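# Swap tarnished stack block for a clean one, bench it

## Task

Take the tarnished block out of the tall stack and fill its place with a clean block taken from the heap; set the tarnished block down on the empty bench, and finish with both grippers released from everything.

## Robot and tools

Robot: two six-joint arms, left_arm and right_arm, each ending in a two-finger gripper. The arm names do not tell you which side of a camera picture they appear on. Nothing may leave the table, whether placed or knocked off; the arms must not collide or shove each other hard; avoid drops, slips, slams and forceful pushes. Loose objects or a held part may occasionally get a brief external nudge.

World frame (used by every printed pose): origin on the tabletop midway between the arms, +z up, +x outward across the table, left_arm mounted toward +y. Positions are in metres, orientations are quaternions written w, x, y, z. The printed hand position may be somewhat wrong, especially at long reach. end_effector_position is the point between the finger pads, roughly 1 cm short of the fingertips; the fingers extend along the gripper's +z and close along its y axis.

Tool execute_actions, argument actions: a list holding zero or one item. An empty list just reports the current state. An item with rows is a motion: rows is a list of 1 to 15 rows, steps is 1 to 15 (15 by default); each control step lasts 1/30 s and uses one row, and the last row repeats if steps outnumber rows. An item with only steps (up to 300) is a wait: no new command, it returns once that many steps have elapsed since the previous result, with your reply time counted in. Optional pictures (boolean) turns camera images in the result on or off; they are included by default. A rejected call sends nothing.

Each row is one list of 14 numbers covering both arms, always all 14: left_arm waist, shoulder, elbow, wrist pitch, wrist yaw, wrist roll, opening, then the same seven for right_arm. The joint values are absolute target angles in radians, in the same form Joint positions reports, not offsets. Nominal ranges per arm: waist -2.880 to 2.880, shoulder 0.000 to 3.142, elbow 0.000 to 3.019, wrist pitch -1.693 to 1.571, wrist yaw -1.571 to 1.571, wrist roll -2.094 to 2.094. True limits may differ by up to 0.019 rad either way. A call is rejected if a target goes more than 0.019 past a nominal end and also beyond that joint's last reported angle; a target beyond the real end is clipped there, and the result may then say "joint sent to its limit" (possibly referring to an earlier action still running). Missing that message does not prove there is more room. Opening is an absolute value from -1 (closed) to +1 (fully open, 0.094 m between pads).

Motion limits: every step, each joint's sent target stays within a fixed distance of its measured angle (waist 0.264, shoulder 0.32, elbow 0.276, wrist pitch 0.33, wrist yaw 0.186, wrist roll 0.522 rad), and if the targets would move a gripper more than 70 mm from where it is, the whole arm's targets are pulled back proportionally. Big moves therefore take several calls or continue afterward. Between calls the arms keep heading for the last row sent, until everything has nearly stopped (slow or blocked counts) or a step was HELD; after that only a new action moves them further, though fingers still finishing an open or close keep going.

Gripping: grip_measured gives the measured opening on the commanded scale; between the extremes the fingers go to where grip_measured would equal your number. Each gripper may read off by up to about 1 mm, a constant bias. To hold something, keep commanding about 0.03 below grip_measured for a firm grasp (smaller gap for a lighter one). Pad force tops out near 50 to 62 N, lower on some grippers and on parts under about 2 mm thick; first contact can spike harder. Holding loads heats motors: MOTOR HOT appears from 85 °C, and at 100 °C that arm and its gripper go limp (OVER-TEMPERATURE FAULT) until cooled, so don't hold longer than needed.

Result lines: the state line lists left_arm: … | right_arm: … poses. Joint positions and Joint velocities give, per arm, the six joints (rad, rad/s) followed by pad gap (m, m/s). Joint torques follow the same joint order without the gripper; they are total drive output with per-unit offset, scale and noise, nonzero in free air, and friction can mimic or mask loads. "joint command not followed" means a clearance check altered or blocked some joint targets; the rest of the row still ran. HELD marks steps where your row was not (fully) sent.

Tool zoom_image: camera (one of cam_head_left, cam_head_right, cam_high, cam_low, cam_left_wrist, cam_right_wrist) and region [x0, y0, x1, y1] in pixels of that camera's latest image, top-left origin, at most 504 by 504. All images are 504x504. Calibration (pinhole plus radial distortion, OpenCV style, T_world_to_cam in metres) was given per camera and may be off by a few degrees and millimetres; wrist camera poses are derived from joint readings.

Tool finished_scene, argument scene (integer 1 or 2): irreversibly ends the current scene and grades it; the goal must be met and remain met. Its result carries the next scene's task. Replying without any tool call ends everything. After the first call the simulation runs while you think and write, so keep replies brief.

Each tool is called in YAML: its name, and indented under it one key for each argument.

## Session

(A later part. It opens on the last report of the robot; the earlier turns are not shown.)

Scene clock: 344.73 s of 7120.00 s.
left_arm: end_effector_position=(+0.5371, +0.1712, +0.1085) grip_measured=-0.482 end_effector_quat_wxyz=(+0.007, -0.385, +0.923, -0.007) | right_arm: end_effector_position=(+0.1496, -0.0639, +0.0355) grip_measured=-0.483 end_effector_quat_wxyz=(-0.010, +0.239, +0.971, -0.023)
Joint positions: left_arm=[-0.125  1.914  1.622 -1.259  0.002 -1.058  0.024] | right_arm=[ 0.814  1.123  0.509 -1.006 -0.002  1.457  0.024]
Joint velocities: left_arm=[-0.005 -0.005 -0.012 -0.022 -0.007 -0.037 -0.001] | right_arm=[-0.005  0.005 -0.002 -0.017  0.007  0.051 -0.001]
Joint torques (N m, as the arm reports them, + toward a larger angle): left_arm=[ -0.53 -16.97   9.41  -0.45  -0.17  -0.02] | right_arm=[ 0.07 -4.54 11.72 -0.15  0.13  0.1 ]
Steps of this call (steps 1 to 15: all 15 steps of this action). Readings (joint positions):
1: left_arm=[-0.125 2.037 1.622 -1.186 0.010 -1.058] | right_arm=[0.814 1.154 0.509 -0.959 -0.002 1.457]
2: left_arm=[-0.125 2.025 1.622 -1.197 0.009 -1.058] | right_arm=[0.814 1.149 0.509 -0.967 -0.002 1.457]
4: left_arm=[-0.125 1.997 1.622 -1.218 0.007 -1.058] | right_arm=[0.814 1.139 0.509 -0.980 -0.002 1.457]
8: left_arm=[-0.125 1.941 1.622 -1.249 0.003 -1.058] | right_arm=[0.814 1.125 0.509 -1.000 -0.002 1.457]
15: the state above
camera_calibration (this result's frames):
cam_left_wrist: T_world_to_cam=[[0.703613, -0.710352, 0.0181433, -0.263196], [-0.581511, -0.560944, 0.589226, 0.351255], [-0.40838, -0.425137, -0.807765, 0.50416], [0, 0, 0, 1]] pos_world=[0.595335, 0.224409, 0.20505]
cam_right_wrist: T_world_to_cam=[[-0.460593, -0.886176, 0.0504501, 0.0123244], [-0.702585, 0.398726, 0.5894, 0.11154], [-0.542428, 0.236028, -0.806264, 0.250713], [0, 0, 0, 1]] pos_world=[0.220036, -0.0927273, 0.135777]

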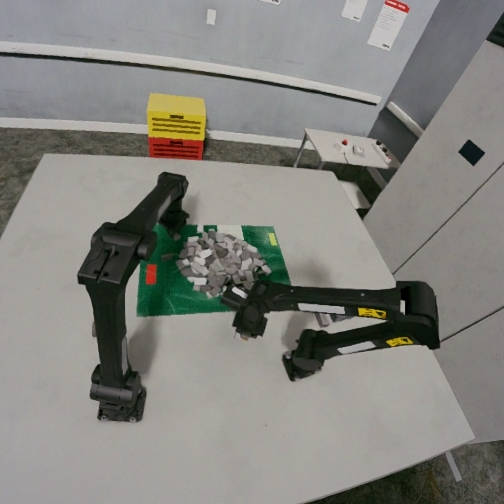

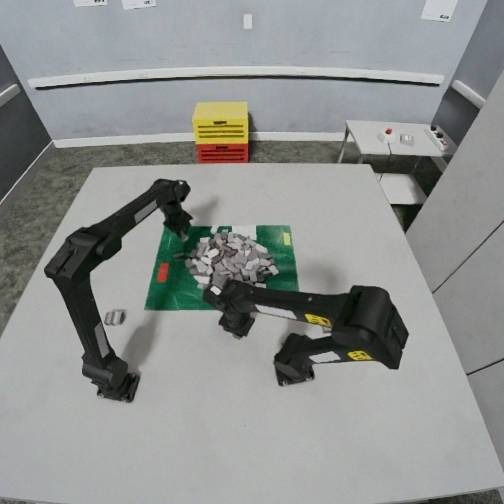

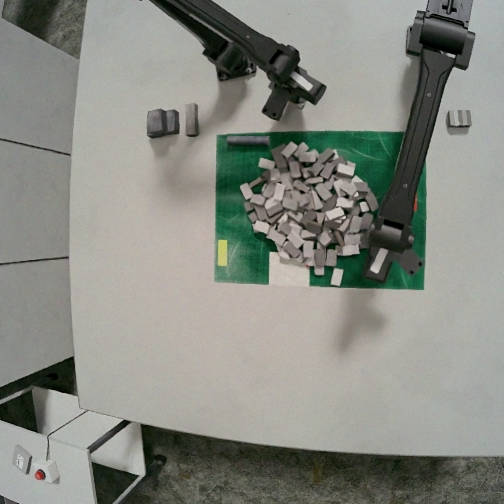

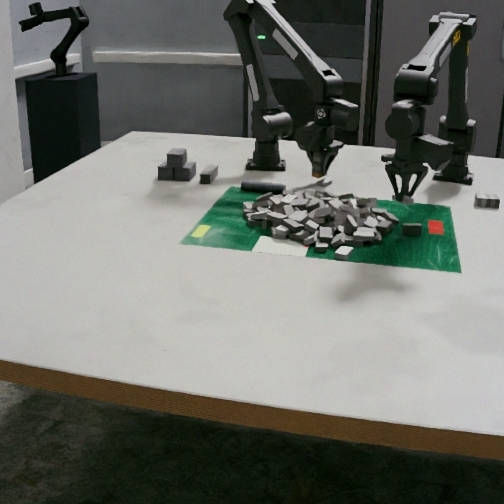

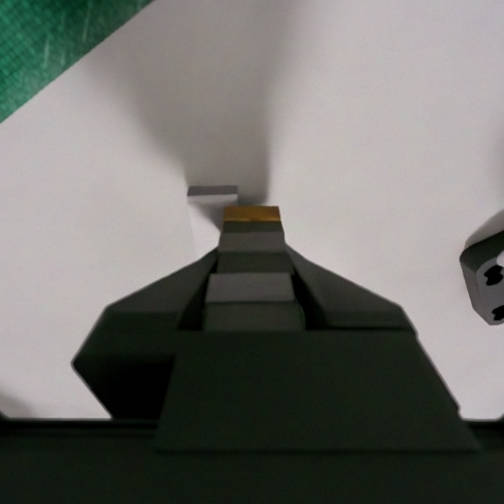

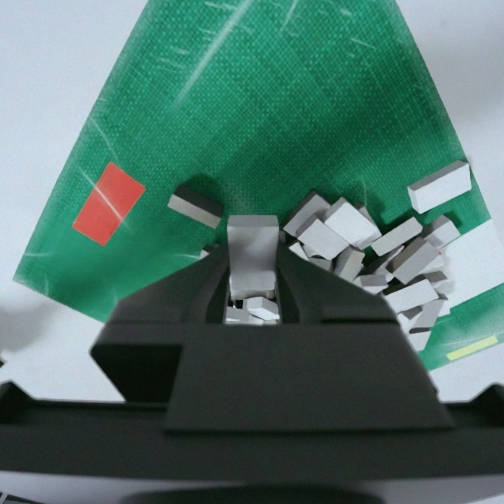

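execute_actions:
  actions:
    - {"rows": [[-0.131,1.900,1.640,-1.265,0,-1.06,-0.515,0.812,1.100,0.570,-1.016,0,1.46,-0.518],[-0.132,1.893,1.633,-1.263,0,-1.058,-0.515,0.809,1.098,0.555,-1.016,0,1.46,-0.518],[-0.133,1.890,1.626,-1.262,0,-1.056,-0.515,0.806,1.095,0.543,-1.016,0,1.46,-0.518],[-0.134,1.886,1.626,-1.26,0,-1.054,-0.515,0.805,1.092,0.535,-1.016,0,1.46,-0.518],[-0.135,1.881,1.625,-1.26,0,-1.052,-0.515,0.801,1.087,0.535,-1.016,0,1.46,-0.518],[-0.135,1.875,1.624,-1.26,0,-1.05,-0.515,0.794,1.081,0.535,-1.016,0,1.46,-0.518],[-0.135,1.868,1.621,-1.26,0,-1.05,-0.515,0.784,1.074,0.535,-1.016,0,1.46,-0.518],[-0.135,1.860,1.617,-1.26,0,-1.05,-0.515,0.772,1.066,0.535,-1.016,0,1.46,-0.518],[-0.135,1.851,1.612,-1.26,0,-1.05,-0.515,0.758,1.058,0.530,-1.017,0,1.46,-0.518],[-0.135,1.841,1.607,-1.26,0,-1.05,-0.515,0.741,1.049,0.525,-1.019,0,1.46,-0.518],[-0.136,1.831,1.600,-1.26,0,-1.05,-0.515,0.721,1.039,0.520,-1.023,0,1.46,-0.518],[-0.138,1.819,1.592,-1.26,0,-1.048,-0.515,0.700,1.029,0.516,-1.028,0,1.46,-0.518],[-0.142,1.807,1.583,-1.26,0,-1.046,-0.515,0.676,1.018,0.512,-1.034,0,1.46,-0.518],[-0.148,1.795,1.573,-1.26,0,-1.043,-0.515,0.651,1.007,0.510,-1.041,0,1.46,-0.518],[-0.156,1.782,1.562,-1.26,0,-1.039,-0.515,0.623,0.997,0.507,-1.048,0,1.46,-0.518]], "steps": 15}
  pictures: false

execute_actions:
  actions:
    - {"rows": [[-0.165,1.768,1.551,-1.26,0,-1.035,-0.515,0.594,0.986,0.503,-1.055,0,1.46,-0.518],[-0.175,1.754,1.538,-1.26,0,-1.029,-0.515,0.564,0.975,0.500,-1.062,0,1.46,-0.518],[-0.187,1.740,1.525,-1.26,0,-1.023,-0.515,0.532,0.964,0.496,-1.069,0,1.46,-0.518],[-0.201,1.726,1.512,-1.26,0,-1.016,-0.515,0.500,0.954,0.492,-1.075,0,1.46,-0.518],[-0.215,1.712,1.497,-1.26,0,-1.009,-0.515,0.466,0.945,0.487,-1.080,0,1.46,-0.518],[-0.232,1.697,1.482,-1.258,0,-1.001,-0.515,0.432,0.935,0.483,-1.084,0,1.46,-0.518],[-0.249,1.683,1.467,-1.256,0,-0.992,-0.515,0.397,0.927,0.478,-1.086,0,1.46,-0.518],[-0.268,1.669,1.451,-1.254,0,-0.982,-0.515,0.363,0.919,0.474,-1.087,0,1.46,-0.518],[-0.288,1.655,1.434,-1.252,0,-0.972,-0.515,0.328,0.912,0.469,-1.087,0,1.46,-0.518],[-0.309,1.641,1.417,-1.25,0,-0.961,-0.515,0.293,0.906,0.464,-1.087,0,1.46,-0.518],[-0.330,1.628,1.401,-1.25,0,-0.950,-0.515,0.259,0.901,0.460,-1.087,0,1.46,-0.518],[-0.353,1.616,1.383,-1.25,0,-0.938,-0.515,0.225,0.898,0.455,-1.087,0,1.46,-0.518],[-0.377,1.604,1.366,-1.248,0,-0.926,-0.515,0.193,0.895,0.451,-1.087,0,1.46,-0.518],[-0.401,1.592,1.349,-1.246,0,-0.914,-0.515,0.161,0.893,0.447,-1.087,0,1.46,-0.518],[-0.426,1.582,1.331,-1.243,0,-0.901,-0.515,0.131,0.8925,0.444,-1.087,0,1.46,-0.518]], "steps": 15}
  pictures: false

execute_actions:
  actions:
    - {"rows": [[-0.451,1.572,1.314,-1.239,0,-0.888,-0.515,0.102,0.8925,0.440,-1.087,0,1.46,-0.518],[-0.477,1.563,1.296,-1.234,0,-0.875,-0.515,0.074,0.8925,0.437,-1.087,0,1.46,-0.518],[-0.503,1.555,1.280,-1.229,0,-0.862,-0.515,0.049,0.8925,0.435,-1.087,0,1.46,-0.518],[-0.530,1.548,1.263,-1.223,0,-0.848,-0.515,0.025,0.8925,0.433,-1.087,0,1.46,-0.518],[-0.556,1.542,1.246,-1.216,0,-0.835,-0.515,0.004,0.8925,0.431,-1.087,0,1.46,-0.518],[-0.582,1.537,1.230,-1.209,0,-0.821,-0.515,-0.016,0.8925,0.430,-1.087,0,1.46,-0.518],[-0.609,1.533,1.215,-1.201,0,-0.807,-0.515,-0.033,0.8925,0.429,-1.087,0,1.46,-0.518],[-0.635,1.530,1.200,-1.193,0,-0.794,-0.515,-0.047,0.8925,0.429,-1.087,0,1.46,-0.518],[-0.661,1.529,1.185,-1.185,0,-0.781,-0.515,-0.059,0.8925,0.429,-1.087,0,1.46,-0.518],[-0.686,1.528,1.172,-1.176,0,-0.768,-0.515,-0.069,0.8925,0.429,-1.087,0,1.46,-0.518],[-0.711,1.528,1.159,-1.168,0,-0.755,-0.515,-0.076,0.8925,0.429,-1.087,0,1.46,-0.518],[-0.735,1.528,1.146,-1.159,0,-0.743,-0.515,-0.080,0.8925,0.429,-1.087,0,1.46,-0.518],[-0.759,1.528,1.135,-1.150,0,-0.731,-0.515,-0.081,0.900,0.429,-1.080,0,1.46,-0.518],[-0.782,1.528,1.124,-1.142,0,-0.719,-0.515,-0.081,0.908,0.429,-1.074,0,1.46,-0.518],[-0.803,1.528,1.114,-1.134,0,-0.708,-0.515,-0.081,0.9155,0.429,-1.068,0,1.46,-0.518]], "steps": 15}
  pictures: false

execute_actions:
  actions:
    - {"rows": [[-0.824,1.528,1.105,-1.126,0,-0.697,-0.515,-0.081,0.916,0.4285,-1.067,0,1.46,-0.518],[-0.844,1.528,1.097,-1.119,0,-0.687,-0.515,-0.081,0.918,0.427,-1.064,0,1.46,-0.518],[-0.863,1.528,1.090,-1.112,0,-0.677,-0.515,-0.081,0.921,0.425,-1.059,0,1.46,-0.518],[-0.880,1.528,1.085,-1.106,0,-0.668,-0.515,-0.081,0.925,0.422,-1.052,0,1.46,-0.518],[-0.897,1.528,1.080,-1.101,0,-0.660,-0.515,-0.081,0.930,0.418,-1.043,0,1.46,-0.518],[-0.911,1.528,1.076,-1.096,0,-0.653,-0.515,-0.081,0.935,0.414,-1.034,0,1.46,-0.518],[-0.925,1.528,1.073,-1.092,0,-0.646,-0.515,-0.081,0.941,0.410,-1.024,0,1.46,-0.518],[-0.937,1.528,1.072,-1.089,0,-0.640,-0.515,-0.081,0.947,0.4055,-1.013,0,1.46,-0.518],[-0.947,1.528,1.071,-1.087,0,-0.634,-0.515,-0.081,0.952,0.401,-1.003,0,1.46,-0.518],[-0.956,1.528,1.071,-1.085,0,-0.630,-0.515,-0.081,0.958,0.397,-0.994,0,1.46,-0.518],[-0.964,1.528,1.071,-1.085,0,-0.626,-0.515,-0.081,0.963,0.3935,-0.985,0,1.46,-0.518],[-0.970,1.528,1.071,-1.085,0,-0.623,-0.515,-0.081,0.967,0.3905,-0.978,0,1.46,-0.518],[-0.974,1.528,1.071,-1.085,0,-0.621,-0.515,-0.081,0.970,0.388,-0.973,0,1.46,-0.518],[-0.976,1.528,1.071,-1.085,0,-0.619,-0.515,-0.081,0.971,0.387,-0.970,0,1.46,-0.518],[-0.977,1.528,1.071,-1.085,0,-0.619,-0.515,-0.081,0.972,0.3865,-0.969,0,1.46,-0.518]], "steps": 15}
  pictures: false

execute_actions:
  actions:
    - {"steps": 10}

Scene clock: 390.83 s of 7120.00 s.
left_arm: end_effector_position=(+0.5201, +0.1749, +0.1176) grip_measured=-0.482 end_effector_quat_wxyz=(+0.007, -0.384, +0.923, -0.006) | right_arm: end_effector_position=(+0.1740, -0.0799, +0.0518) grip_measured=-0.483 end_effector_quat_wxyz=(+0.002, +0.303, +0.953, +0.006)
Joint positions: left_arm=[-0.127  1.864  1.571 -1.26   0.002 -1.056  0.024] | right_arm=[ 0.682  1.042  0.509 -1.025 -0.002  1.457  0.024]
Joint velocities: left_arm=[-0.054 -0.386 -0.261 -0.007 -0.095  0.051  0.001] | right_arm=[-0.777 -0.357  0.007 -0.212  0.022  0.037 -0.   ]
Joint torques (N m, as the arm reports them, + toward a larger angle): left_arm=[ -1.78 -19.41   8.26  -0.25  -0.14   0.14] | right_arm=[-1.29 -3.81  7.27  0.13  0.12  0.09]
Steps of this call (steps 1 to 15: the robot went on to your last target; steps 16 to 90: nothing new was sent; then 42.60 s passed at rest; steps 91 to 105: all 15 steps of this action). Readings (joint positions):
91: left_arm=[-0.125 1.914 1.622 -1.260 0.002 -1.058] | right_arm=[0.814 1.123 0.509 -1.006 -0.002 1.457]
92: left_arm=[-0.125 1.914 1.622 -1.260 0.002 -1.058] | right_arm=[0.814 1.123 0.509 -1.006 -0.002 1.457]
94: left_arm=[-0.125 1.914 1.622 -1.260 0.002 -1.058] | right_arm=[0.814 1.123 0.509 -1.006 -0.002 1.457]
98: left_arm=[-0.125 1.913 1.620 -1.260 0.002 -1.058] | right_arm=[0.804 1.110 0.509 -1.006 -0.002 1.457]
105: the state above

Scene clock: 391.33 s of 7120.00 s.
left_arm: end_effector_position=(+0.4023, +0.0831, +0.1605) grip_measured=-0.482 end_effector_quat_wxyz=(+0.020, -0.220, +0.975, -0.018) | right_arm: end_effector_position=(+0.2073, -0.1798, +0.0544) grip_measured=-0.483 end_effector_quat_wxyz=(+0.008, +0.526, +0.850, +0.010)
Joint positions: left_arm=[-0.373  1.625  1.363 -1.255  0.    -0.959  0.024] | right_arm=[ 0.188  0.915  0.448 -1.078  0.     1.457  0.024]
Joint velocities: left_arm=[-0.796 -0.327 -0.496  0.066 -0.007  0.315 -0.   ] | right_arm=[-0.952 -0.083 -0.11   0.007  0.007 -0.066 -0.001]
Joint torques (N m, as the arm reports them, + toward a larger angle): left_arm=[ -0.43 -13.71   7.87   0.12  -0.07   0.14] | right_arm=[ 0.64 -1.84  7.62  0.    0.03  0.09]
Steps of this call (steps 1 to 15: all 15 steps of this action). Readings (joint positions):
1: left_arm=[-0.129 1.850 1.561 -1.260 0.001 -1.055] | right_arm=[0.654 1.030 0.508 -1.032 -0.002 1.457]
2: left_arm=[-0.133 1.835 1.551 -1.260 0.001 -1.052] | right_arm=[0.626 1.018 0.507 -1.038 -0.002 1.457]
4: left_arm=[-0.147 1.802 1.528 -1.260 0.000 -1.046] | right_arm=[0.564 0.995 0.502 -1.051 -0.001 1.457]
8: left_arm=[-0.204 1.729 1.476 -1.260 0.000 -1.024] | right_arm=[0.428 0.953 0.483 -1.072 -0.000 1.457]
15: the state above

Scene clock: 391.83 s of 7120.00 s.
left_arm: end_effector_position=(+0.2398, -0.0096, +0.1042) grip_measured=-0.482 end_effector_quat_wxyz=(-0.007, +0.064, +0.998, +0.007) | right_arm: end_effector_position=(+0.2087, -0.2298, +0.0469) grip_measured=-0.483 end_effector_quat_wxyz=(+0.002, +0.633, +0.774, +0.001)
Joint positions: left_arm=[-0.758  1.561  1.129 -1.159  0.    -0.771  0.024] | right_arm=[-0.075  0.913  0.425 -1.078  0.001  1.457  0.024]
Joint velocities: left_arm=[-0.698  0.015 -0.335  0.222 -0.007  0.344  0.001] | right_arm=[ 0.005  0.005 -0.027 -0.007 -0.007 -0.095 -0.001]
Joint torques (N m, as the arm reports them, + toward a larger angle): left_arm=[ -0.13 -13.14   7.77  -0.07  -0.09   0.14] | right_arm=[ 0.16 -0.35  7.72  0.67  0.01  0.09]
Steps of this call (steps 1 to 15: all 15 steps of this action). Readings (joint positions):
1: left_arm=[-0.400 1.614 1.345 -1.253 0.000 -0.948] | right_arm=[0.157 0.914 0.445 -1.078 0.000 1.457]
2: left_arm=[-0.426 1.605 1.327 -1.250 0.000 -0.936] | right_arm=[0.127 0.913 0.441 -1.078 0.001 1.457]
4: left_arm=[-0.478 1.589 1.291 -1.242 0.000 -0.912] | right_arm=[0.072 0.913 0.435 -1.078 0.001 1.457]
8: left_arm=[-0.582 1.568 1.223 -1.217 0.000 -0.861] | right_arm=[-0.016 0.913 0.427 -1.078 0.001 1.457]
15: the state above

Scene clock: 392.33 s of 7120.00 s.
left_arm: end_effector_position=(+0.1597, -0.0487, +0.0830) grip_measured=-0.482 end_effector_quat_wxyz=(-0.006, +0.230, +0.973, +0.007) | right_arm: end_effector_position=(+0.2078, -0.2299, +0.0238) grip_measured=-0.483 end_effector_quat_wxyz=(-0.001, +0.633, +0.774, -0.001)
Joint positions: left_arm=[-0.968  1.561  1.067 -1.094  0.    -0.645  0.024] | right_arm=[-0.075  0.973  0.384 -0.985  0.001  1.457  0.024]
Joint velocities: left_arm=[-0.083 -0.005 -0.017 -0.002  0.007  0.11  -0.001] | right_arm=[ 0.005  0.083 -0.071  0.095 -0.022 -0.007  0.002]
Joint torques (N m, as the arm reports them, + toward a larger angle): left_arm=[ -0.41 -12.63   7.47   0.11  -0.08   0.12] | right_arm=[-0.48 -1.4   7.33  0.52  0.01  0.09]
Steps of this call (steps 1 to 15: all 15 steps of this action). Readings (joint positions):
1: left_arm=[-0.781 1.561 1.118 -1.151 0.000 -0.759] | right_arm=[-0.075 0.914 0.425 -1.078 0.001 1.457]
2: left_arm=[-0.803 1.561 1.108 -1.143 0.000 -0.747] | right_arm=[-0.075 0.914 0.425 -1.077 0.001 1.457]
4: left_arm=[-0.844 1.561 1.091 -1.129 0.000 -0.725] | right_arm=[-0.075 0.917 0.425 -1.071 0.001 1.457]
8: left_arm=[-0.909 1.561 1.071 -1.107 0.000 -0.687] | right_arm=[-0.075 0.934 0.414 -1.040 0.001 1.457]
15: the state above

Scene clock: 392.67 s of 7120.00 s.
left_arm: end_effector_position=(+0.1587, -0.0492, +0.0830) grip_measured=-0.482 end_effector_quat_wxyz=(-0.006, +0.238, +0.971, +0.007) | right_arm: end_effector_position=(+0.2078, -0.2299, +0.0223) grip_measured=-0.483 end_effector_quat_wxyz=(-0.001, +0.633, +0.774, -0.001)
Joint positions: left_arm=[-0.971  1.561  1.067 -1.094  0.    -0.632  0.024] | right_arm=[-0.075  0.977  0.381 -0.978  0.001  1.457  0.024]
Joint velocities: left_arm=[-0.005 -0.005 -0.002 -0.017  0.037 -0.007  0.   ] | right_arm=[ 0.005 -0.015 -0.012  0.012 -0.022 -0.066 -0.001]
Joint torques (N m, as the arm reports them, + toward a larger angle): left_arm=[ -0.39 -12.71   7.49   0.1   -0.07   0.12] | right_arm=[-0.43 -1.07  7.33  0.54  0.01  0.09]
Steps of this call (steps 1 to 10: the robot went on to your last target). Readings (joint positions):
1: left_arm=[-0.970 1.561 1.067 -1.094 0.000 -0.642] | right_arm=[-0.075 0.975 0.382 -0.982 0.001 1.457]
2: left_arm=[-0.971 1.561 1.067 -1.094 0.000 -0.640] | right_arm=[-0.075 0.977 0.381 -0.981 0.001 1.457]
4: left_arm=[-0.971 1.561 1.067 -1.094 0.000 -0.637] | right_arm=[-0.075 0.977 0.381 -0.980 0.001 1.457]
8: left_arm=[-0.971 1.561 1.067 -1.094 0.000 -0.634] | right_arm=[-0.075 0.977 0.381 -0.978 0.001 1.457]
10: the state above
camera_calibration (this result's frames):
cam_left_wrist: T_world_to_cam=[[-0.470974, -0.882089, -0.0101198, 0.0272815], [-0.703988, 0.368919, 0.606877, 0.0862709], [-0.531586, 0.292948, -0.794732, 0.289148], [0, 0, 0, 1]] pos_world=[0.227289, -0.0924673, 0.177715]
cam_right_wrist: T_world_to_cam=[[-0.979566, -0.201101, 0.00304143, 0.159053], [-0.161583, 0.795893, 0.583477, 0.2054], [-0.119759, 0.571062, -0.812124, 0.300126], [0, 0, 0, 1]] pos_world=[0.224935, -0.302881, 0.12341]

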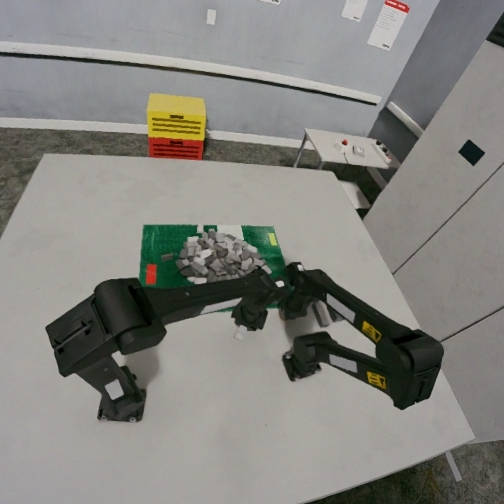

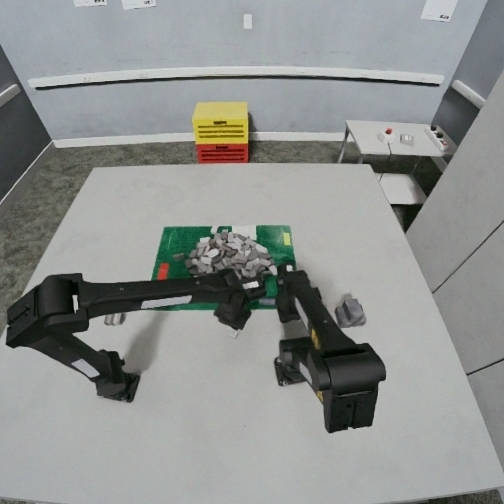

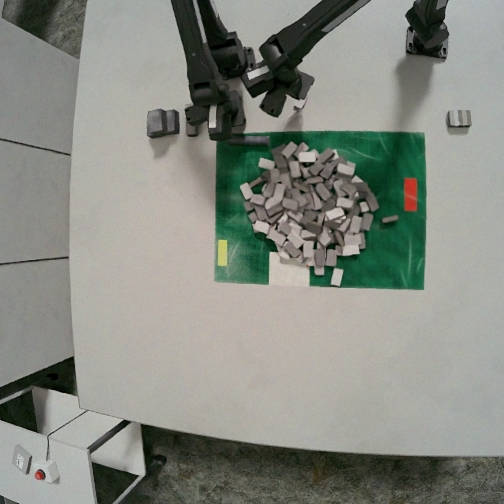

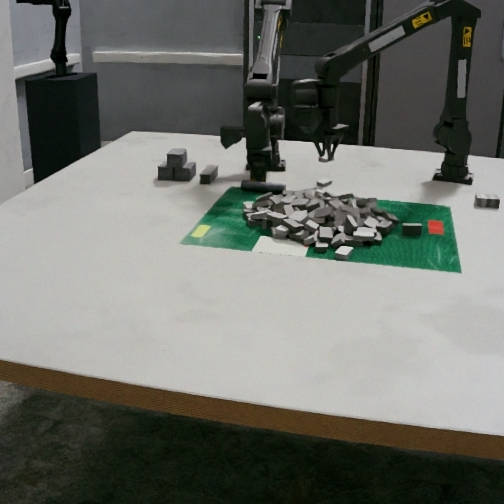

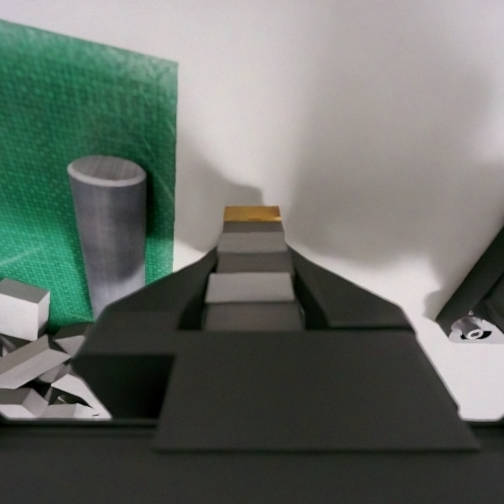

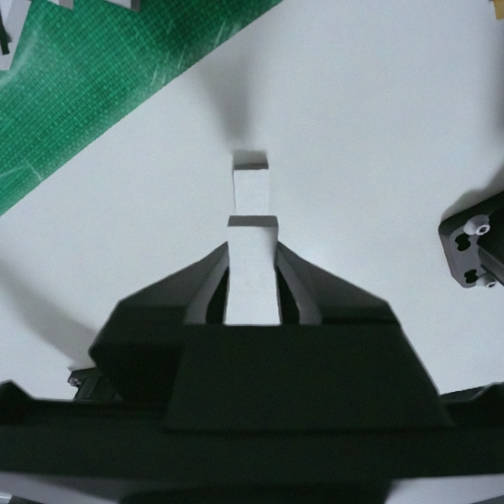

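zoom_image:
  camera: "cam_right_wrist"
  region: [202, 145, 302, 245]

zoom_image:
  camera: "cam_right_wrist"
  region: [190, 200, 316, 326]

zoom_image:
  camera: "cam_low"
  region: [220, 70, 360, 210]

Region (202, 145, 302, 245) of cam_right_wrist's 504x504 image, scaled by 5.040, with more detail than that image has.

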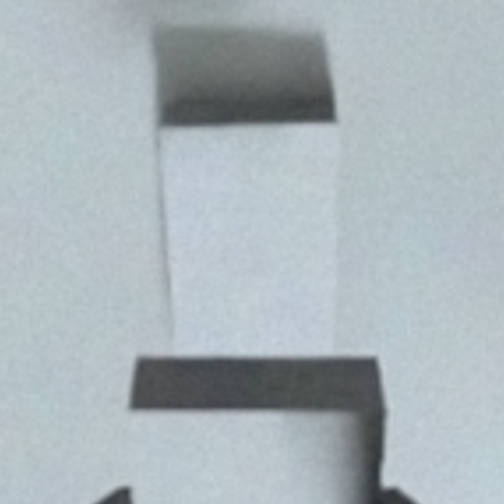

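Region (190, 200, 316, 326) of cam_right_wrist's 504x504 image, scaled by 4.000, with more detail than that image has.

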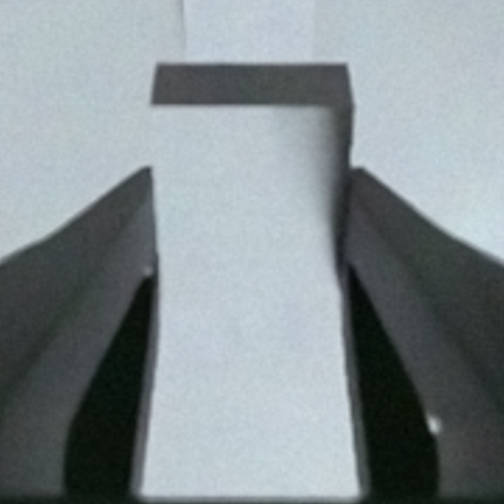

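Region (220, 70, 360, 210) of cam_low's 504x504 image, scaled by 3.600, with more detail than that image has.

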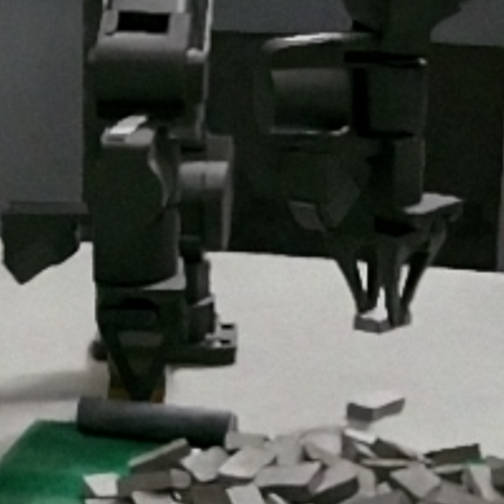

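execute_actions:
  actions:
    - {"rows": [[-0.974,1.545,1.071,-1.085,0,-0.625,-0.515,-0.078,0.972,0.3865,-0.969,0,1.46,-0.518],[-0.971,1.562,1.071,-1.085,0,-0.63,-0.515,-0.075,0.9722,0.3864,-0.9687,0,1.46,-0.518],[-0.968,1.5734,1.0707,-1.0842,0,-0.635,-0.515,-0.075,0.9727,0.3861,-0.968,0,1.46,-0.518],[-0.965,1.5744,1.0697,-1.0819,0,-0.64,-0.515,-0.075,0.9736,0.3855,-0.9668,0,1.46,-0.518],[-0.963,1.5762,1.0681,-1.0780,0,-0.645,-0.515,-0.075,0.9748,0.3848,-0.9651,0,1.46,-0.518],[-0.961,1.5785,1.0659,-1.0727,0,-0.65,-0.515,-0.075,0.9762,0.3839,-0.9630,0,1.46,-0.518],[-0.959,1.5815,1.0632,-1.0662,0,-0.65,-0.515,-0.075,0.9780,0.3828,-0.9605,0,1.46,-0.518],[-0.957,1.5850,1.0601,-1.0585,0,-0.65,-0.515,-0.075,0.9799,0.3816,-0.9578,0,1.46,-0.518],[-0.955,1.5888,1.0565,-1.0499,0,-0.65,-0.515,-0.075,0.9820,0.3803,-0.9548,0,1.46,-0.518],[-0.953,1.5930,1.0527,-1.0406,0,-0.65,-0.515,-0.075,0.9842,0.3789,-0.9517,0,1.46,-0.518],[-0.951,1.5975,1.0486,-1.0308,0,-0.65,-0.515,-0.075,0.9865,0.3775,-0.9485,0,1.46,-0.518],[-0.950,1.6020,1.0445,-1.0208,0,-0.65,-0.515,-0.075,0.9888,0.3761,-0.9453,0,1.46,-0.518],[-0.950,1.6065,1.0404,-1.0107,0,-0.65,-0.515,-0.075,0.9910,0.3747,-0.9422,0,1.46,-0.518],[-0.950,1.6110,1.0363,-1.0009,0,-0.65,-0.515,-0.075,0.9931,0.3734,-0.9392,0,1.46,-0.518],[-0.950,1.6152,1.0325,-0.9916,0,-0.65,-0.515,-0.075,0.9950,0.3722,-0.9364,0,1.46,-0.518]], "steps": 15}
  pictures: false

execute_actions:
  actions:
    - {"rows": [[-0.950,1.6190,1.0289,-0.9830,0,-0.65,-0.515,-0.075,0.9968,0.3711,-0.9340,0,1.46,-0.518],[-0.950,1.6225,1.0258,-0.9753,0,-0.65,-0.515,-0.075,0.9982,0.3702,-0.9319,0,1.46,-0.518],[-0.950,1.6255,1.0231,-0.9688,0,-0.65,-0.515,-0.075,0.9994,0.3695,-0.9302,0,1.46,-0.518],[-0.950,1.6278,1.0209,-0.9635,0,-0.65,-0.515,-0.075,1.0003,0.3689,-0.9290,0,1.46,-0.518],[-0.950,1.6296,1.0193,-0.9596,0,-0.65,-0.515,-0.075,1.0008,0.3686,-0.9283,0,1.46,-0.518],[-0.950,1.6306,1.0183,-0.9573,0,-0.65,-0.515,-0.075,1.001,0.3685,-0.928,0,1.46,-0.518],[-0.950,1.631,1.018,-0.9565,0,-0.65,-0.515,-0.075,1.001,0.3685,-0.928,0,1.46,-0.518]], "steps": 15}

Scene clock: 423.13 s of 7120.00 s.
left_arm: end_effector_position=(+0.1631, -0.0527, +0.0641) grip_measured=-0.482 end_effector_quat_wxyz=(+0.002, +0.233, +0.973, -0.002) | right_arm: end_effector_position=(+0.2108, -0.2296, +0.0185) grip_measured=-0.483 end_effector_quat_wxyz=(+0.003, +0.633, +0.774, +0.002)
Joint positions: left_arm=[-0.965  1.585  1.04  -1.019  0.    -0.637  0.024] | right_arm=[-0.075  0.99   0.376 -0.95   0.001  1.457  0.024]
Joint velocities: left_arm=[ 0.034  0.171 -0.139  0.266  0.007 -0.007 -0.001] | right_arm=[-0.015  0.083 -0.051  0.115  0.022  0.007  0.   ]
Joint torques (N m, as the arm reports them, + toward a larger angle): left_arm=[ 1.17 -8.96  7.08 -0.02 -0.09 -0.16] | right_arm=[ 0.06 -0.58  6.75  0.27  0.01  0.09]
Steps of this call (steps 1 to 30: the robot went on to your last target; steps 31 to 90: nothing new was sent; then 26.97 s passed at rest; steps 91 to 105: all 15 steps of this action). Readings (joint positions):
91: left_arm=[-0.971 1.561 1.067 -1.094 0.000 -0.631] | right_arm=[-0.075 0.977 0.381 -0.978 0.001 1.457]
92: left_arm=[-0.971 1.561 1.067 -1.094 0.000 -0.631] | right_arm=[-0.075 0.977 0.381 -0.978 0.001 1.457]
94: left_arm=[-0.971 1.561 1.067 -1.094 0.000 -0.631] | right_arm=[-0.075 0.977 0.381 -0.977 0.001 1.457]
98: left_arm=[-0.971 1.561 1.064 -1.080 0.000 -0.634] | right_arm=[-0.075 0.977 0.381 -0.971 0.001 1.457]
105: the state above

Scene clock: 423.63 s of 7120.00 s.
left_arm: end_effector_position=(+0.1630, -0.0507, +0.0411) grip_measured=-0.482 end_effector_quat_wxyz=(-0.001, +0.231, +0.973, +0.001) | right_arm: end_effector_position=(+0.2077, -0.2299, +0.0134) grip_measured=-0.483 end_effector_quat_wxyz=(-0.001, +0.633, +0.774, -0.001)
Joint positions: left_arm=[-0.963  1.621  1.013 -0.966  0.    -0.638  0.024] | right_arm=[-0.075  1.002  0.366 -0.937  0.001  1.457  0.024]
Joint velocities: left_arm=[ 0.005 -0.034 -0.007 -0.022 -0.095 -0.037 -0.001] | right_arm=[ 0.015 -0.005 -0.017 -0.017  0.007 -0.007  0.001]
Joint torques (N m, as the arm reports them, + toward a larger angle): left_arm=[  1.07 -10.22   7.16   0.02  -0.07  -0.13] | right_arm=[ 0.05 -0.96  6.94  0.53  0.01  0.09]
Steps of this call (steps 1 to 15: all 15 steps of this action). Readings (joint positions):
1: left_arm=[-0.964 1.591 1.035 -1.010 0.000 -0.637] | right_arm=[-0.075 0.992 0.374 -0.947 0.001 1.457]
2: left_arm=[-0.963 1.597 1.031 -1.001 0.000 -0.637] | right_arm=[-0.075 0.995 0.372 -0.945 0.001 1.457]
4: left_arm=[-0.963 1.608 1.023 -0.986 0.000 -0.637] | right_arm=[-0.075 0.999 0.368 -0.942 0.001 1.457]
8: left_arm=[-0.963 1.621 1.014 -0.970 0.000 -0.638] | right_arm=[-0.075 1.002 0.366 -0.938 0.001 1.457]
15: the state above
camera_calibration (this result's frames):
cam_left_wrist: T_world_to_cam=[[-0.459456, -0.888198, -0.00213404, 0.0250371], [-0.712482, 0.367123, 0.597989, 0.11702], [-0.530349, 0.27627, -0.801502, 0.257774], [0, 0, 0, 1]] pos_world=[0.231588, -0.091938, 0.136683]
cam_right_wrist: T_world_to_cam=[[-0.979566, -0.201101, 0.00304143, 0.158983], [-0.161583, 0.795893, 0.583477, 0.210595], [-0.119759, 0.571062, -0.812124, 0.292875], [0, 0, 0, 1]] pos_world=[0.224837, -0.302889, 0.11449]

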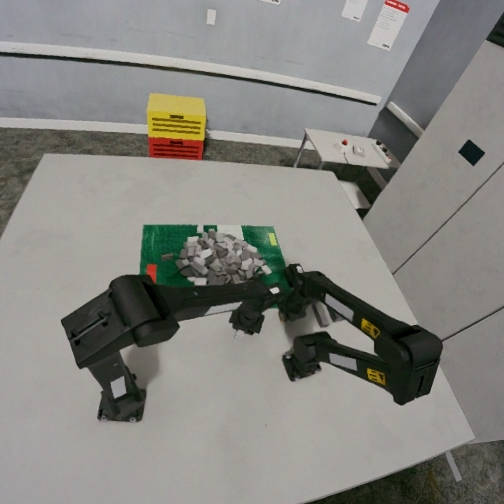

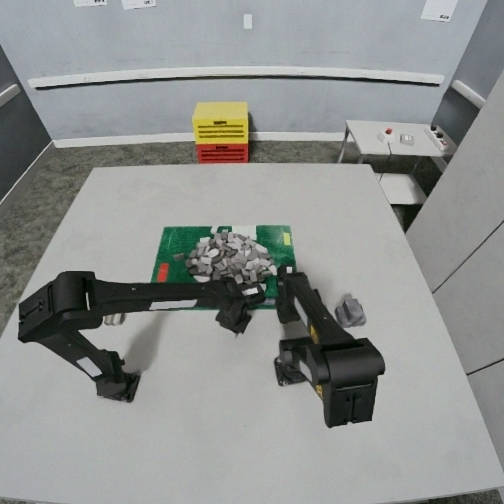

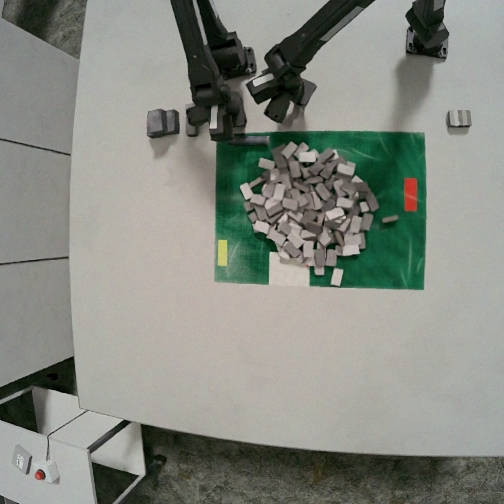

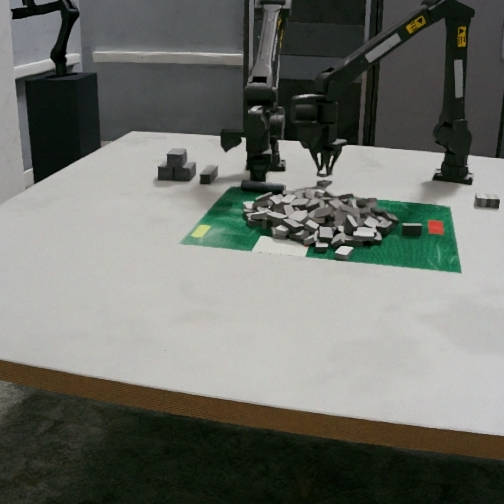

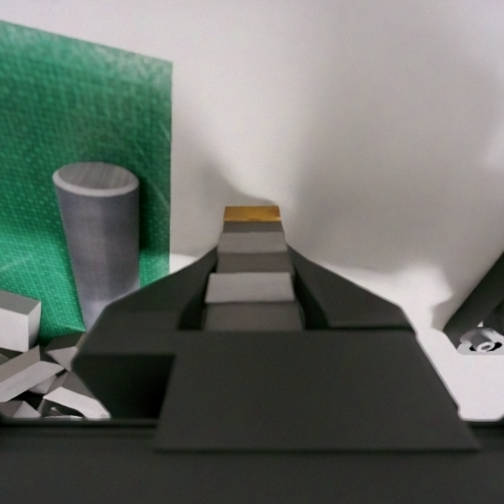

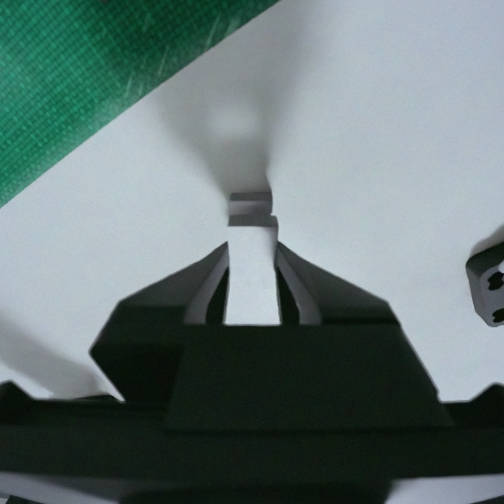

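zoom_image:
  camera: "cam_left_wrist"
  region: [202, 170, 302, 270]

zoom_image:
  camera: "cam_right_wrist"
  region: [212, 170, 296, 254]

zoom_image:
  camera: "cam_low"
  region: [300, 150, 350, 200]

Region (202, 170, 302, 270) of cam_left_wrist's 504x504 image, scaled by 5.040, with more detail than that image has.

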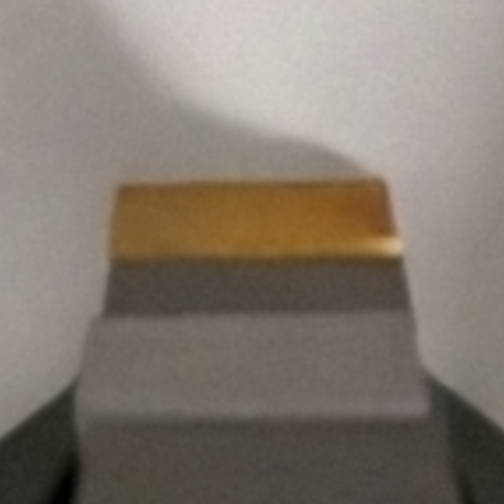

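Region (212, 170, 296, 254) of cam_right_wrist's 504x504 image, scaled by 6.000, with more detail than that image has.

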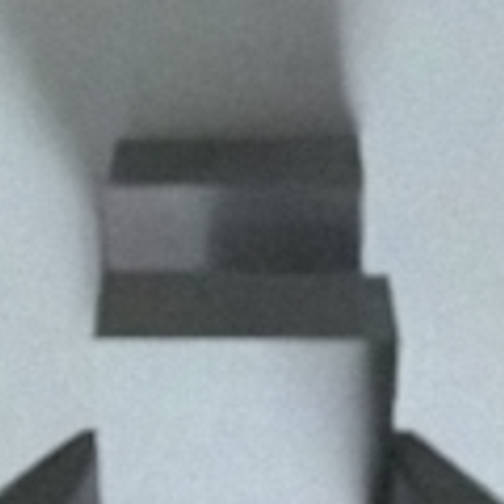

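Region (300, 150, 350, 200) of cam_low's 504x504 image, scaled by 10.080, with more detail than that image has.

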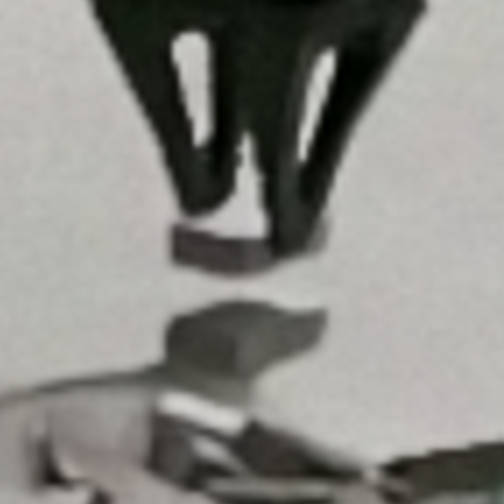

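execute_actions:
  actions:
    - {"rows": [[-0.949,1.6312,1.018,-0.9565,0,-0.645,-0.515,-0.075,1.001,0.372,-0.930,0,1.46,-0.49],[-0.948,1.6317,1.0179,-0.9565,0,-0.64,-0.515,-0.075,1.001,0.376,-0.932,0,1.46,-0.47],[-0.947,1.6325,1.0175,-0.9562,0,-0.64,-0.515,-0.075,1.0,0.380,-0.934,0,1.46,-0.44],[-0.946,1.6337,1.0170,-0.9554,0,-0.64,-0.515,-0.075,0.999,0.384,-0.936,0,1.46,-0.38],[-0.946,1.6351,1.0162,-0.9540,0,-0.64,-0.515,-0.075,0.998,0.388,-0.938,0,1.46,-0.30],[-0.946,1.6368,1.0152,-0.9521,0,-0.64,-0.515,-0.075,0.996,0.392,-0.940,0,1.46,-0.20],[-0.946,1.6386,1.0141,-0.9498,0,-0.64,-0.515,-0.075,0.994,0.401,-0.943,0,1.46,-0.10],[-0.946,1.6407,1.0128,-0.9470,0,-0.64,-0.515,-0.075,0.992,0.410,-0.946,0,1.46,0.0],[-0.946,1.6428,1.0114,-0.9439,0,-0.64,-0.515,-0.075,0.991,0.418,-0.947,0,1.46,0.07],[-0.946,1.6450,1.0100,-0.9406,0,-0.64,-0.515,-0.075,0.9906,0.4183,-0.9475,0,1.46,0.1],[-0.946,1.6472,1.0085,-0.9371,0,-0.64,-0.515,-0.075,0.9896,0.4192,-0.9492,0,1.46,0.1],[-0.946,1.6493,1.0070,-0.9335,0,-0.64,-0.515,-0.075,0.9878,0.4206,-0.9518,0,1.46,0.1],[-0.946,1.6514,1.0056,-0.9299,0,-0.64,-0.515,-0.075,0.9855,0.4225,-0.9553,0,1.46,0.1],[-0.946,1.6532,1.0042,-0.9264,0,-0.64,-0.515,-0.075,0.9828,0.4248,-0.9595,0,1.46,0.1],[-0.946,1.6549,1.0029,-0.9231,0,-0.64,-0.515,-0.075,0.9796,0.4273,-0.9643,0,1.46,0.1]], "steps": 15}
  pictures: false

execute_actions:
  actions:
    - {"rows": [[-0.946,1.6563,1.0018,-0.9200,0,-0.64,-0.515,-0.075,0.9762,0.4301,-0.9694,0,1.46,0.1],[-0.946,1.6575,1.0008,-0.9172,0,-0.64,-0.515,-0.075,0.9728,0.4329,-0.9746,0,1.46,0.1],[-0.946,1.6583,1.0,-0.9149,0,-0.64,-0.515,-0.075,0.9694,0.4357,-0.9797,0,1.46,0.1],[-0.946,1.6588,0.9995,-0.9130,0,-0.64,-0.515,-0.075,0.9663,0.4383,-0.9845,0,1.46,0.1],[-0.946,1.659,0.9991,-0.9116,0,-0.64,-0.515,-0.075,0.9635,0.4405,-0.9887,0,1.46,0.1],[-0.946,1.659,0.999,-0.9108,0,-0.64,-0.515,-0.075,0.9612,0.4424,-0.9922,0,1.46,0.1],[-0.946,1.659,0.999,-0.9105,0,-0.64,-0.515,-0.075,0.9594,0.4438,-0.9948,0,1.46,0.1],[-0.946,1.659,0.999,-0.9105,0,-0.64,-0.515,-0.075,0.9584,0.4447,-0.9965,0,1.46,0.1],[-0.946,1.659,0.999,-0.9105,0,-0.64,-0.515,-0.075,0.958,0.445,-0.997,0,1.46,0.1]], "steps": 15}

Scene clock: 446.27 s of 7120.00 s.
left_arm: end_effector_position=(+0.1653, -0.0523, +0.0353) grip_measured=-0.482 end_effector_quat_wxyz=(+0.002, +0.230, +0.973, -0.003) | right_arm: end_effector_position=(+0.2062, -0.2300, +0.0148) grip_measured=+0.098 end_effector_quat_wxyz=(-0.002, +0.633, +0.774, -0.003)
Joint positions: left_arm=[-0.96   1.63   1.006 -0.939  0.    -0.638  0.024] | right_arm=[-0.075  0.996  0.367 -0.949  0.001  1.457  0.052]
Joint velocities: left_arm=[-0.015  0.063 -0.042  0.095  0.066 -0.066  0.   ] | right_arm=[-0.015 -0.063  0.051 -0.125 -0.007  0.022  0.001]
Joint torques (N m, as the arm reports them, + toward a larger angle): left_arm=[ 0.91 -9.38  6.77  0.14 -0.09 -0.02] | right_arm=[ 0.05 -1.6  10.69 -0.07  0.01  0.09]
Steps of this call (steps 1 to 15: the robot went on to your last target; steps 16 to 90: nothing new was sent; then 19.13 s passed at rest; steps 91 to 105: all 15 steps of this action). Readings (joint positions):
91: left_arm=[-0.963 1.621 1.013 -0.966 0.000 -0.638] | right_arm=[-0.075 1.002 0.366 -0.937 0.001 1.457]
92: left_arm=[-0.963 1.621 1.013 -0.966 0.000 -0.638] | right_arm=[-0.075 1.002 0.366 -0.937 0.001 1.457]
94: left_arm=[-0.963 1.621 1.013 -0.966 0.000 -0.638] | right_arm=[-0.075 1.002 0.366 -0.937 0.001 1.457]
98: left_arm=[-0.961 1.621 1.013 -0.961 0.000 -0.638] | right_arm=[-0.075 1.002 0.366 -0.937 0.001 1.457]
105: the state above

Scene clock: 446.77 s of 7120.00 s.
left_arm: end_effector_position=(+0.1646, -0.0510, +0.0265) grip_measured=-0.482 end_effector_quat_wxyz=(+0.000, +0.230, +0.973, -0.000) | right_arm: end_effector_position=(+0.2118, -0.2295, +0.0280) grip_measured=+0.098 end_effector_quat_wxyz=(+0.004, +0.633, +0.774, +0.003)
Joint positions: left_arm=[-0.96   1.645  0.997 -0.921  0.    -0.638  0.024] | right_arm=[-0.075  0.965  0.393 -0.988  0.001  1.457  0.052]
Joint velocities: left_arm=[-0.005 -0.005  0.007  0.007  0.022  0.022  0.001] | right_arm=[ 0.005  0.015 -0.007  0.007 -0.022  0.051  0.001]
Joint torques (N m, as the arm reports them, + toward a larger angle): left_arm=[  0.96 -10.15   6.85   0.16  -0.08  -0.04] | right_arm=[ 0.07 -1.37 10.58  0.    0.01  0.09]
Steps of this call (steps 1 to 15: all 15 steps of this action). Readings (joint positions):
1: left_arm=[-0.960 1.633 1.004 -0.936 0.000 -0.638] | right_arm=[-0.075 0.993 0.369 -0.953 0.001 1.457]
2: left_arm=[-0.960 1.636 1.002 -0.933 0.000 -0.638] | right_arm=[-0.075 0.990 0.371 -0.958 0.001 1.457]
4: left_arm=[-0.960 1.641 0.999 -0.928 0.000 -0.638] | right_arm=[-0.075 0.983 0.377 -0.967 0.001 1.457]
8: left_arm=[-0.960 1.645 0.997 -0.922 0.000 -0.638] | right_arm=[-0.075 0.969 0.389 -0.983 0.001 1.457]
15: the state above
camera_calibration (this result's frames):
cam_left_wrist: T_world_to_cam=[[-0.456742, -0.889599, 0.000553141, 0.0248918], [-0.714833, 0.367382, 0.595016, 0.12743], [-0.529529, 0.271373, -0.803714, 0.246712], [0, 0, 0, 1]] pos_world=[0.233102, -0.0916228, 0.12245]
cam_right_wrist: T_world_to_cam=[[-0.979522, -0.201098, -0.00984079, 0.163378], [-0.169114, 0.795243, 0.582227, 0.203936], [-0.109259, 0.571968, -0.812967, 0.303032], [0, 0, 0, 1]] pos_world=[0.22763, -0.302648, 0.129225]

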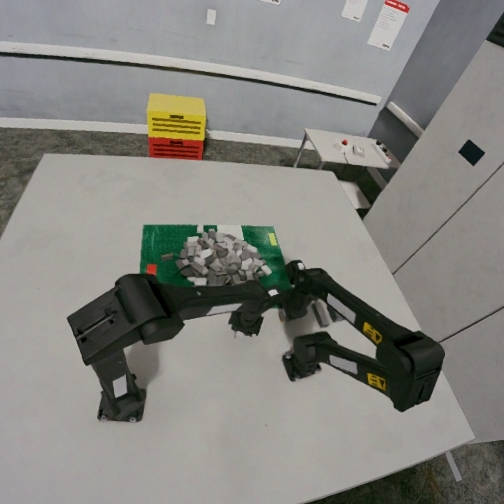

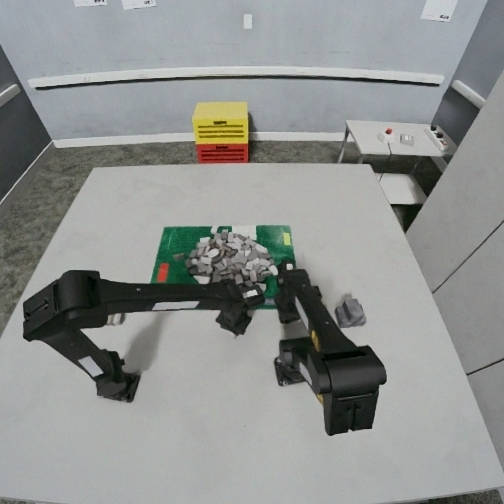

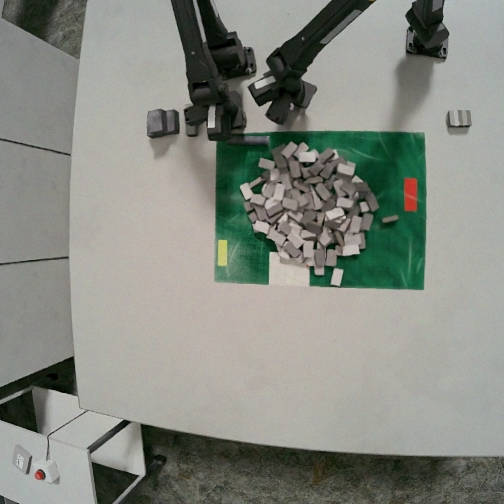

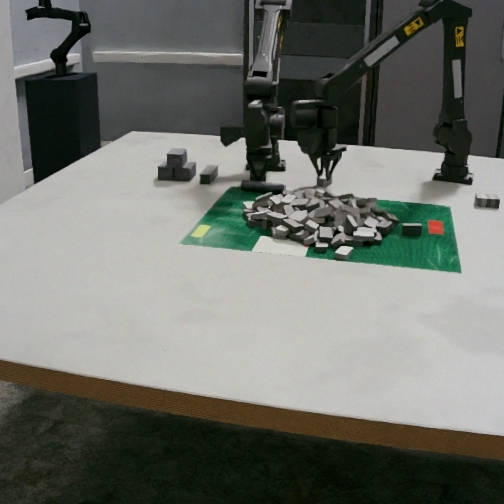

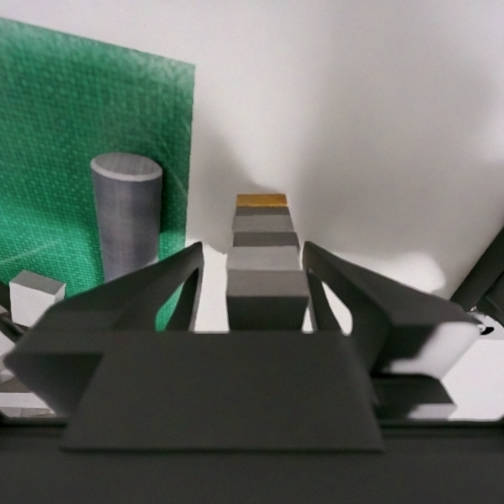

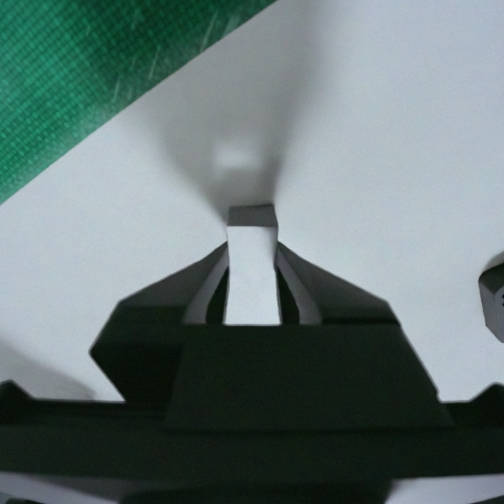

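zoom_image:
  camera: "cam_right_wrist"
  region: [217, 185, 289, 257]

zoom_image:
  camera: "cam_low"
  region: [305, 160, 345, 200]

zoom_image:
  camera: "cam_left_wrist"
  region: [169, 175, 337, 343]

Region (217, 185, 289, 257) of cam_right_wrist's 504x504 image, scaled by 7.000, with more detail than that image has.

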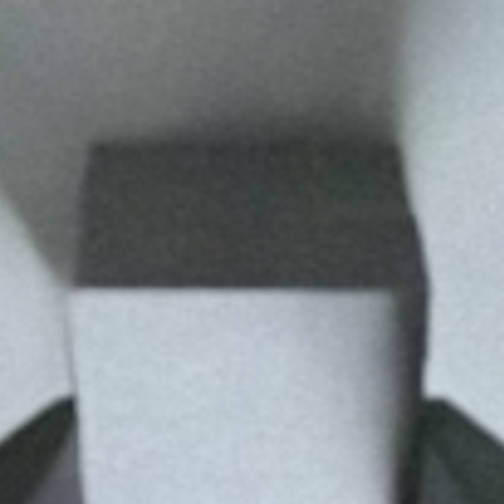

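Region (305, 160, 345, 200) of cam_low's 504x504 image, scaled by 12.600, with more detail than that image has.

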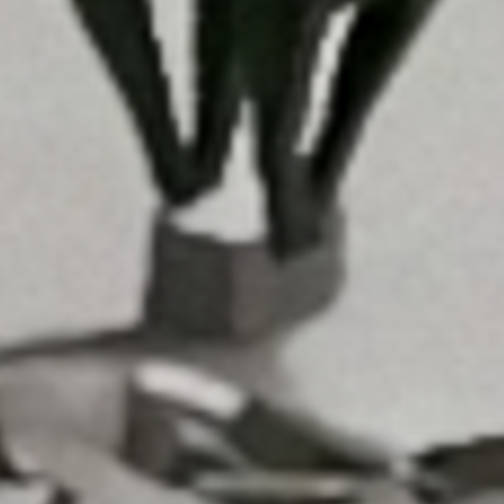

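Region (169, 175, 337, 343) of cam_left_wrist's 504x504 image, scaled by 3.000, with more detail than that image has.

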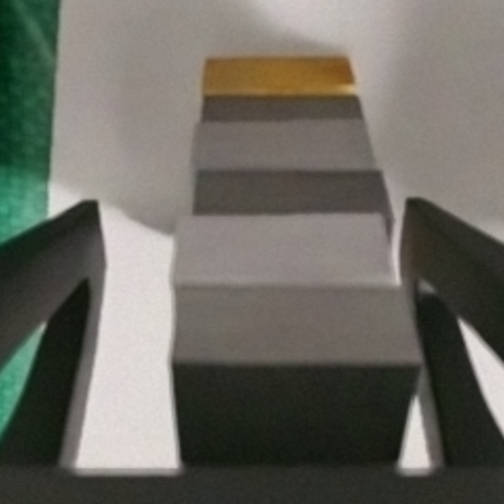

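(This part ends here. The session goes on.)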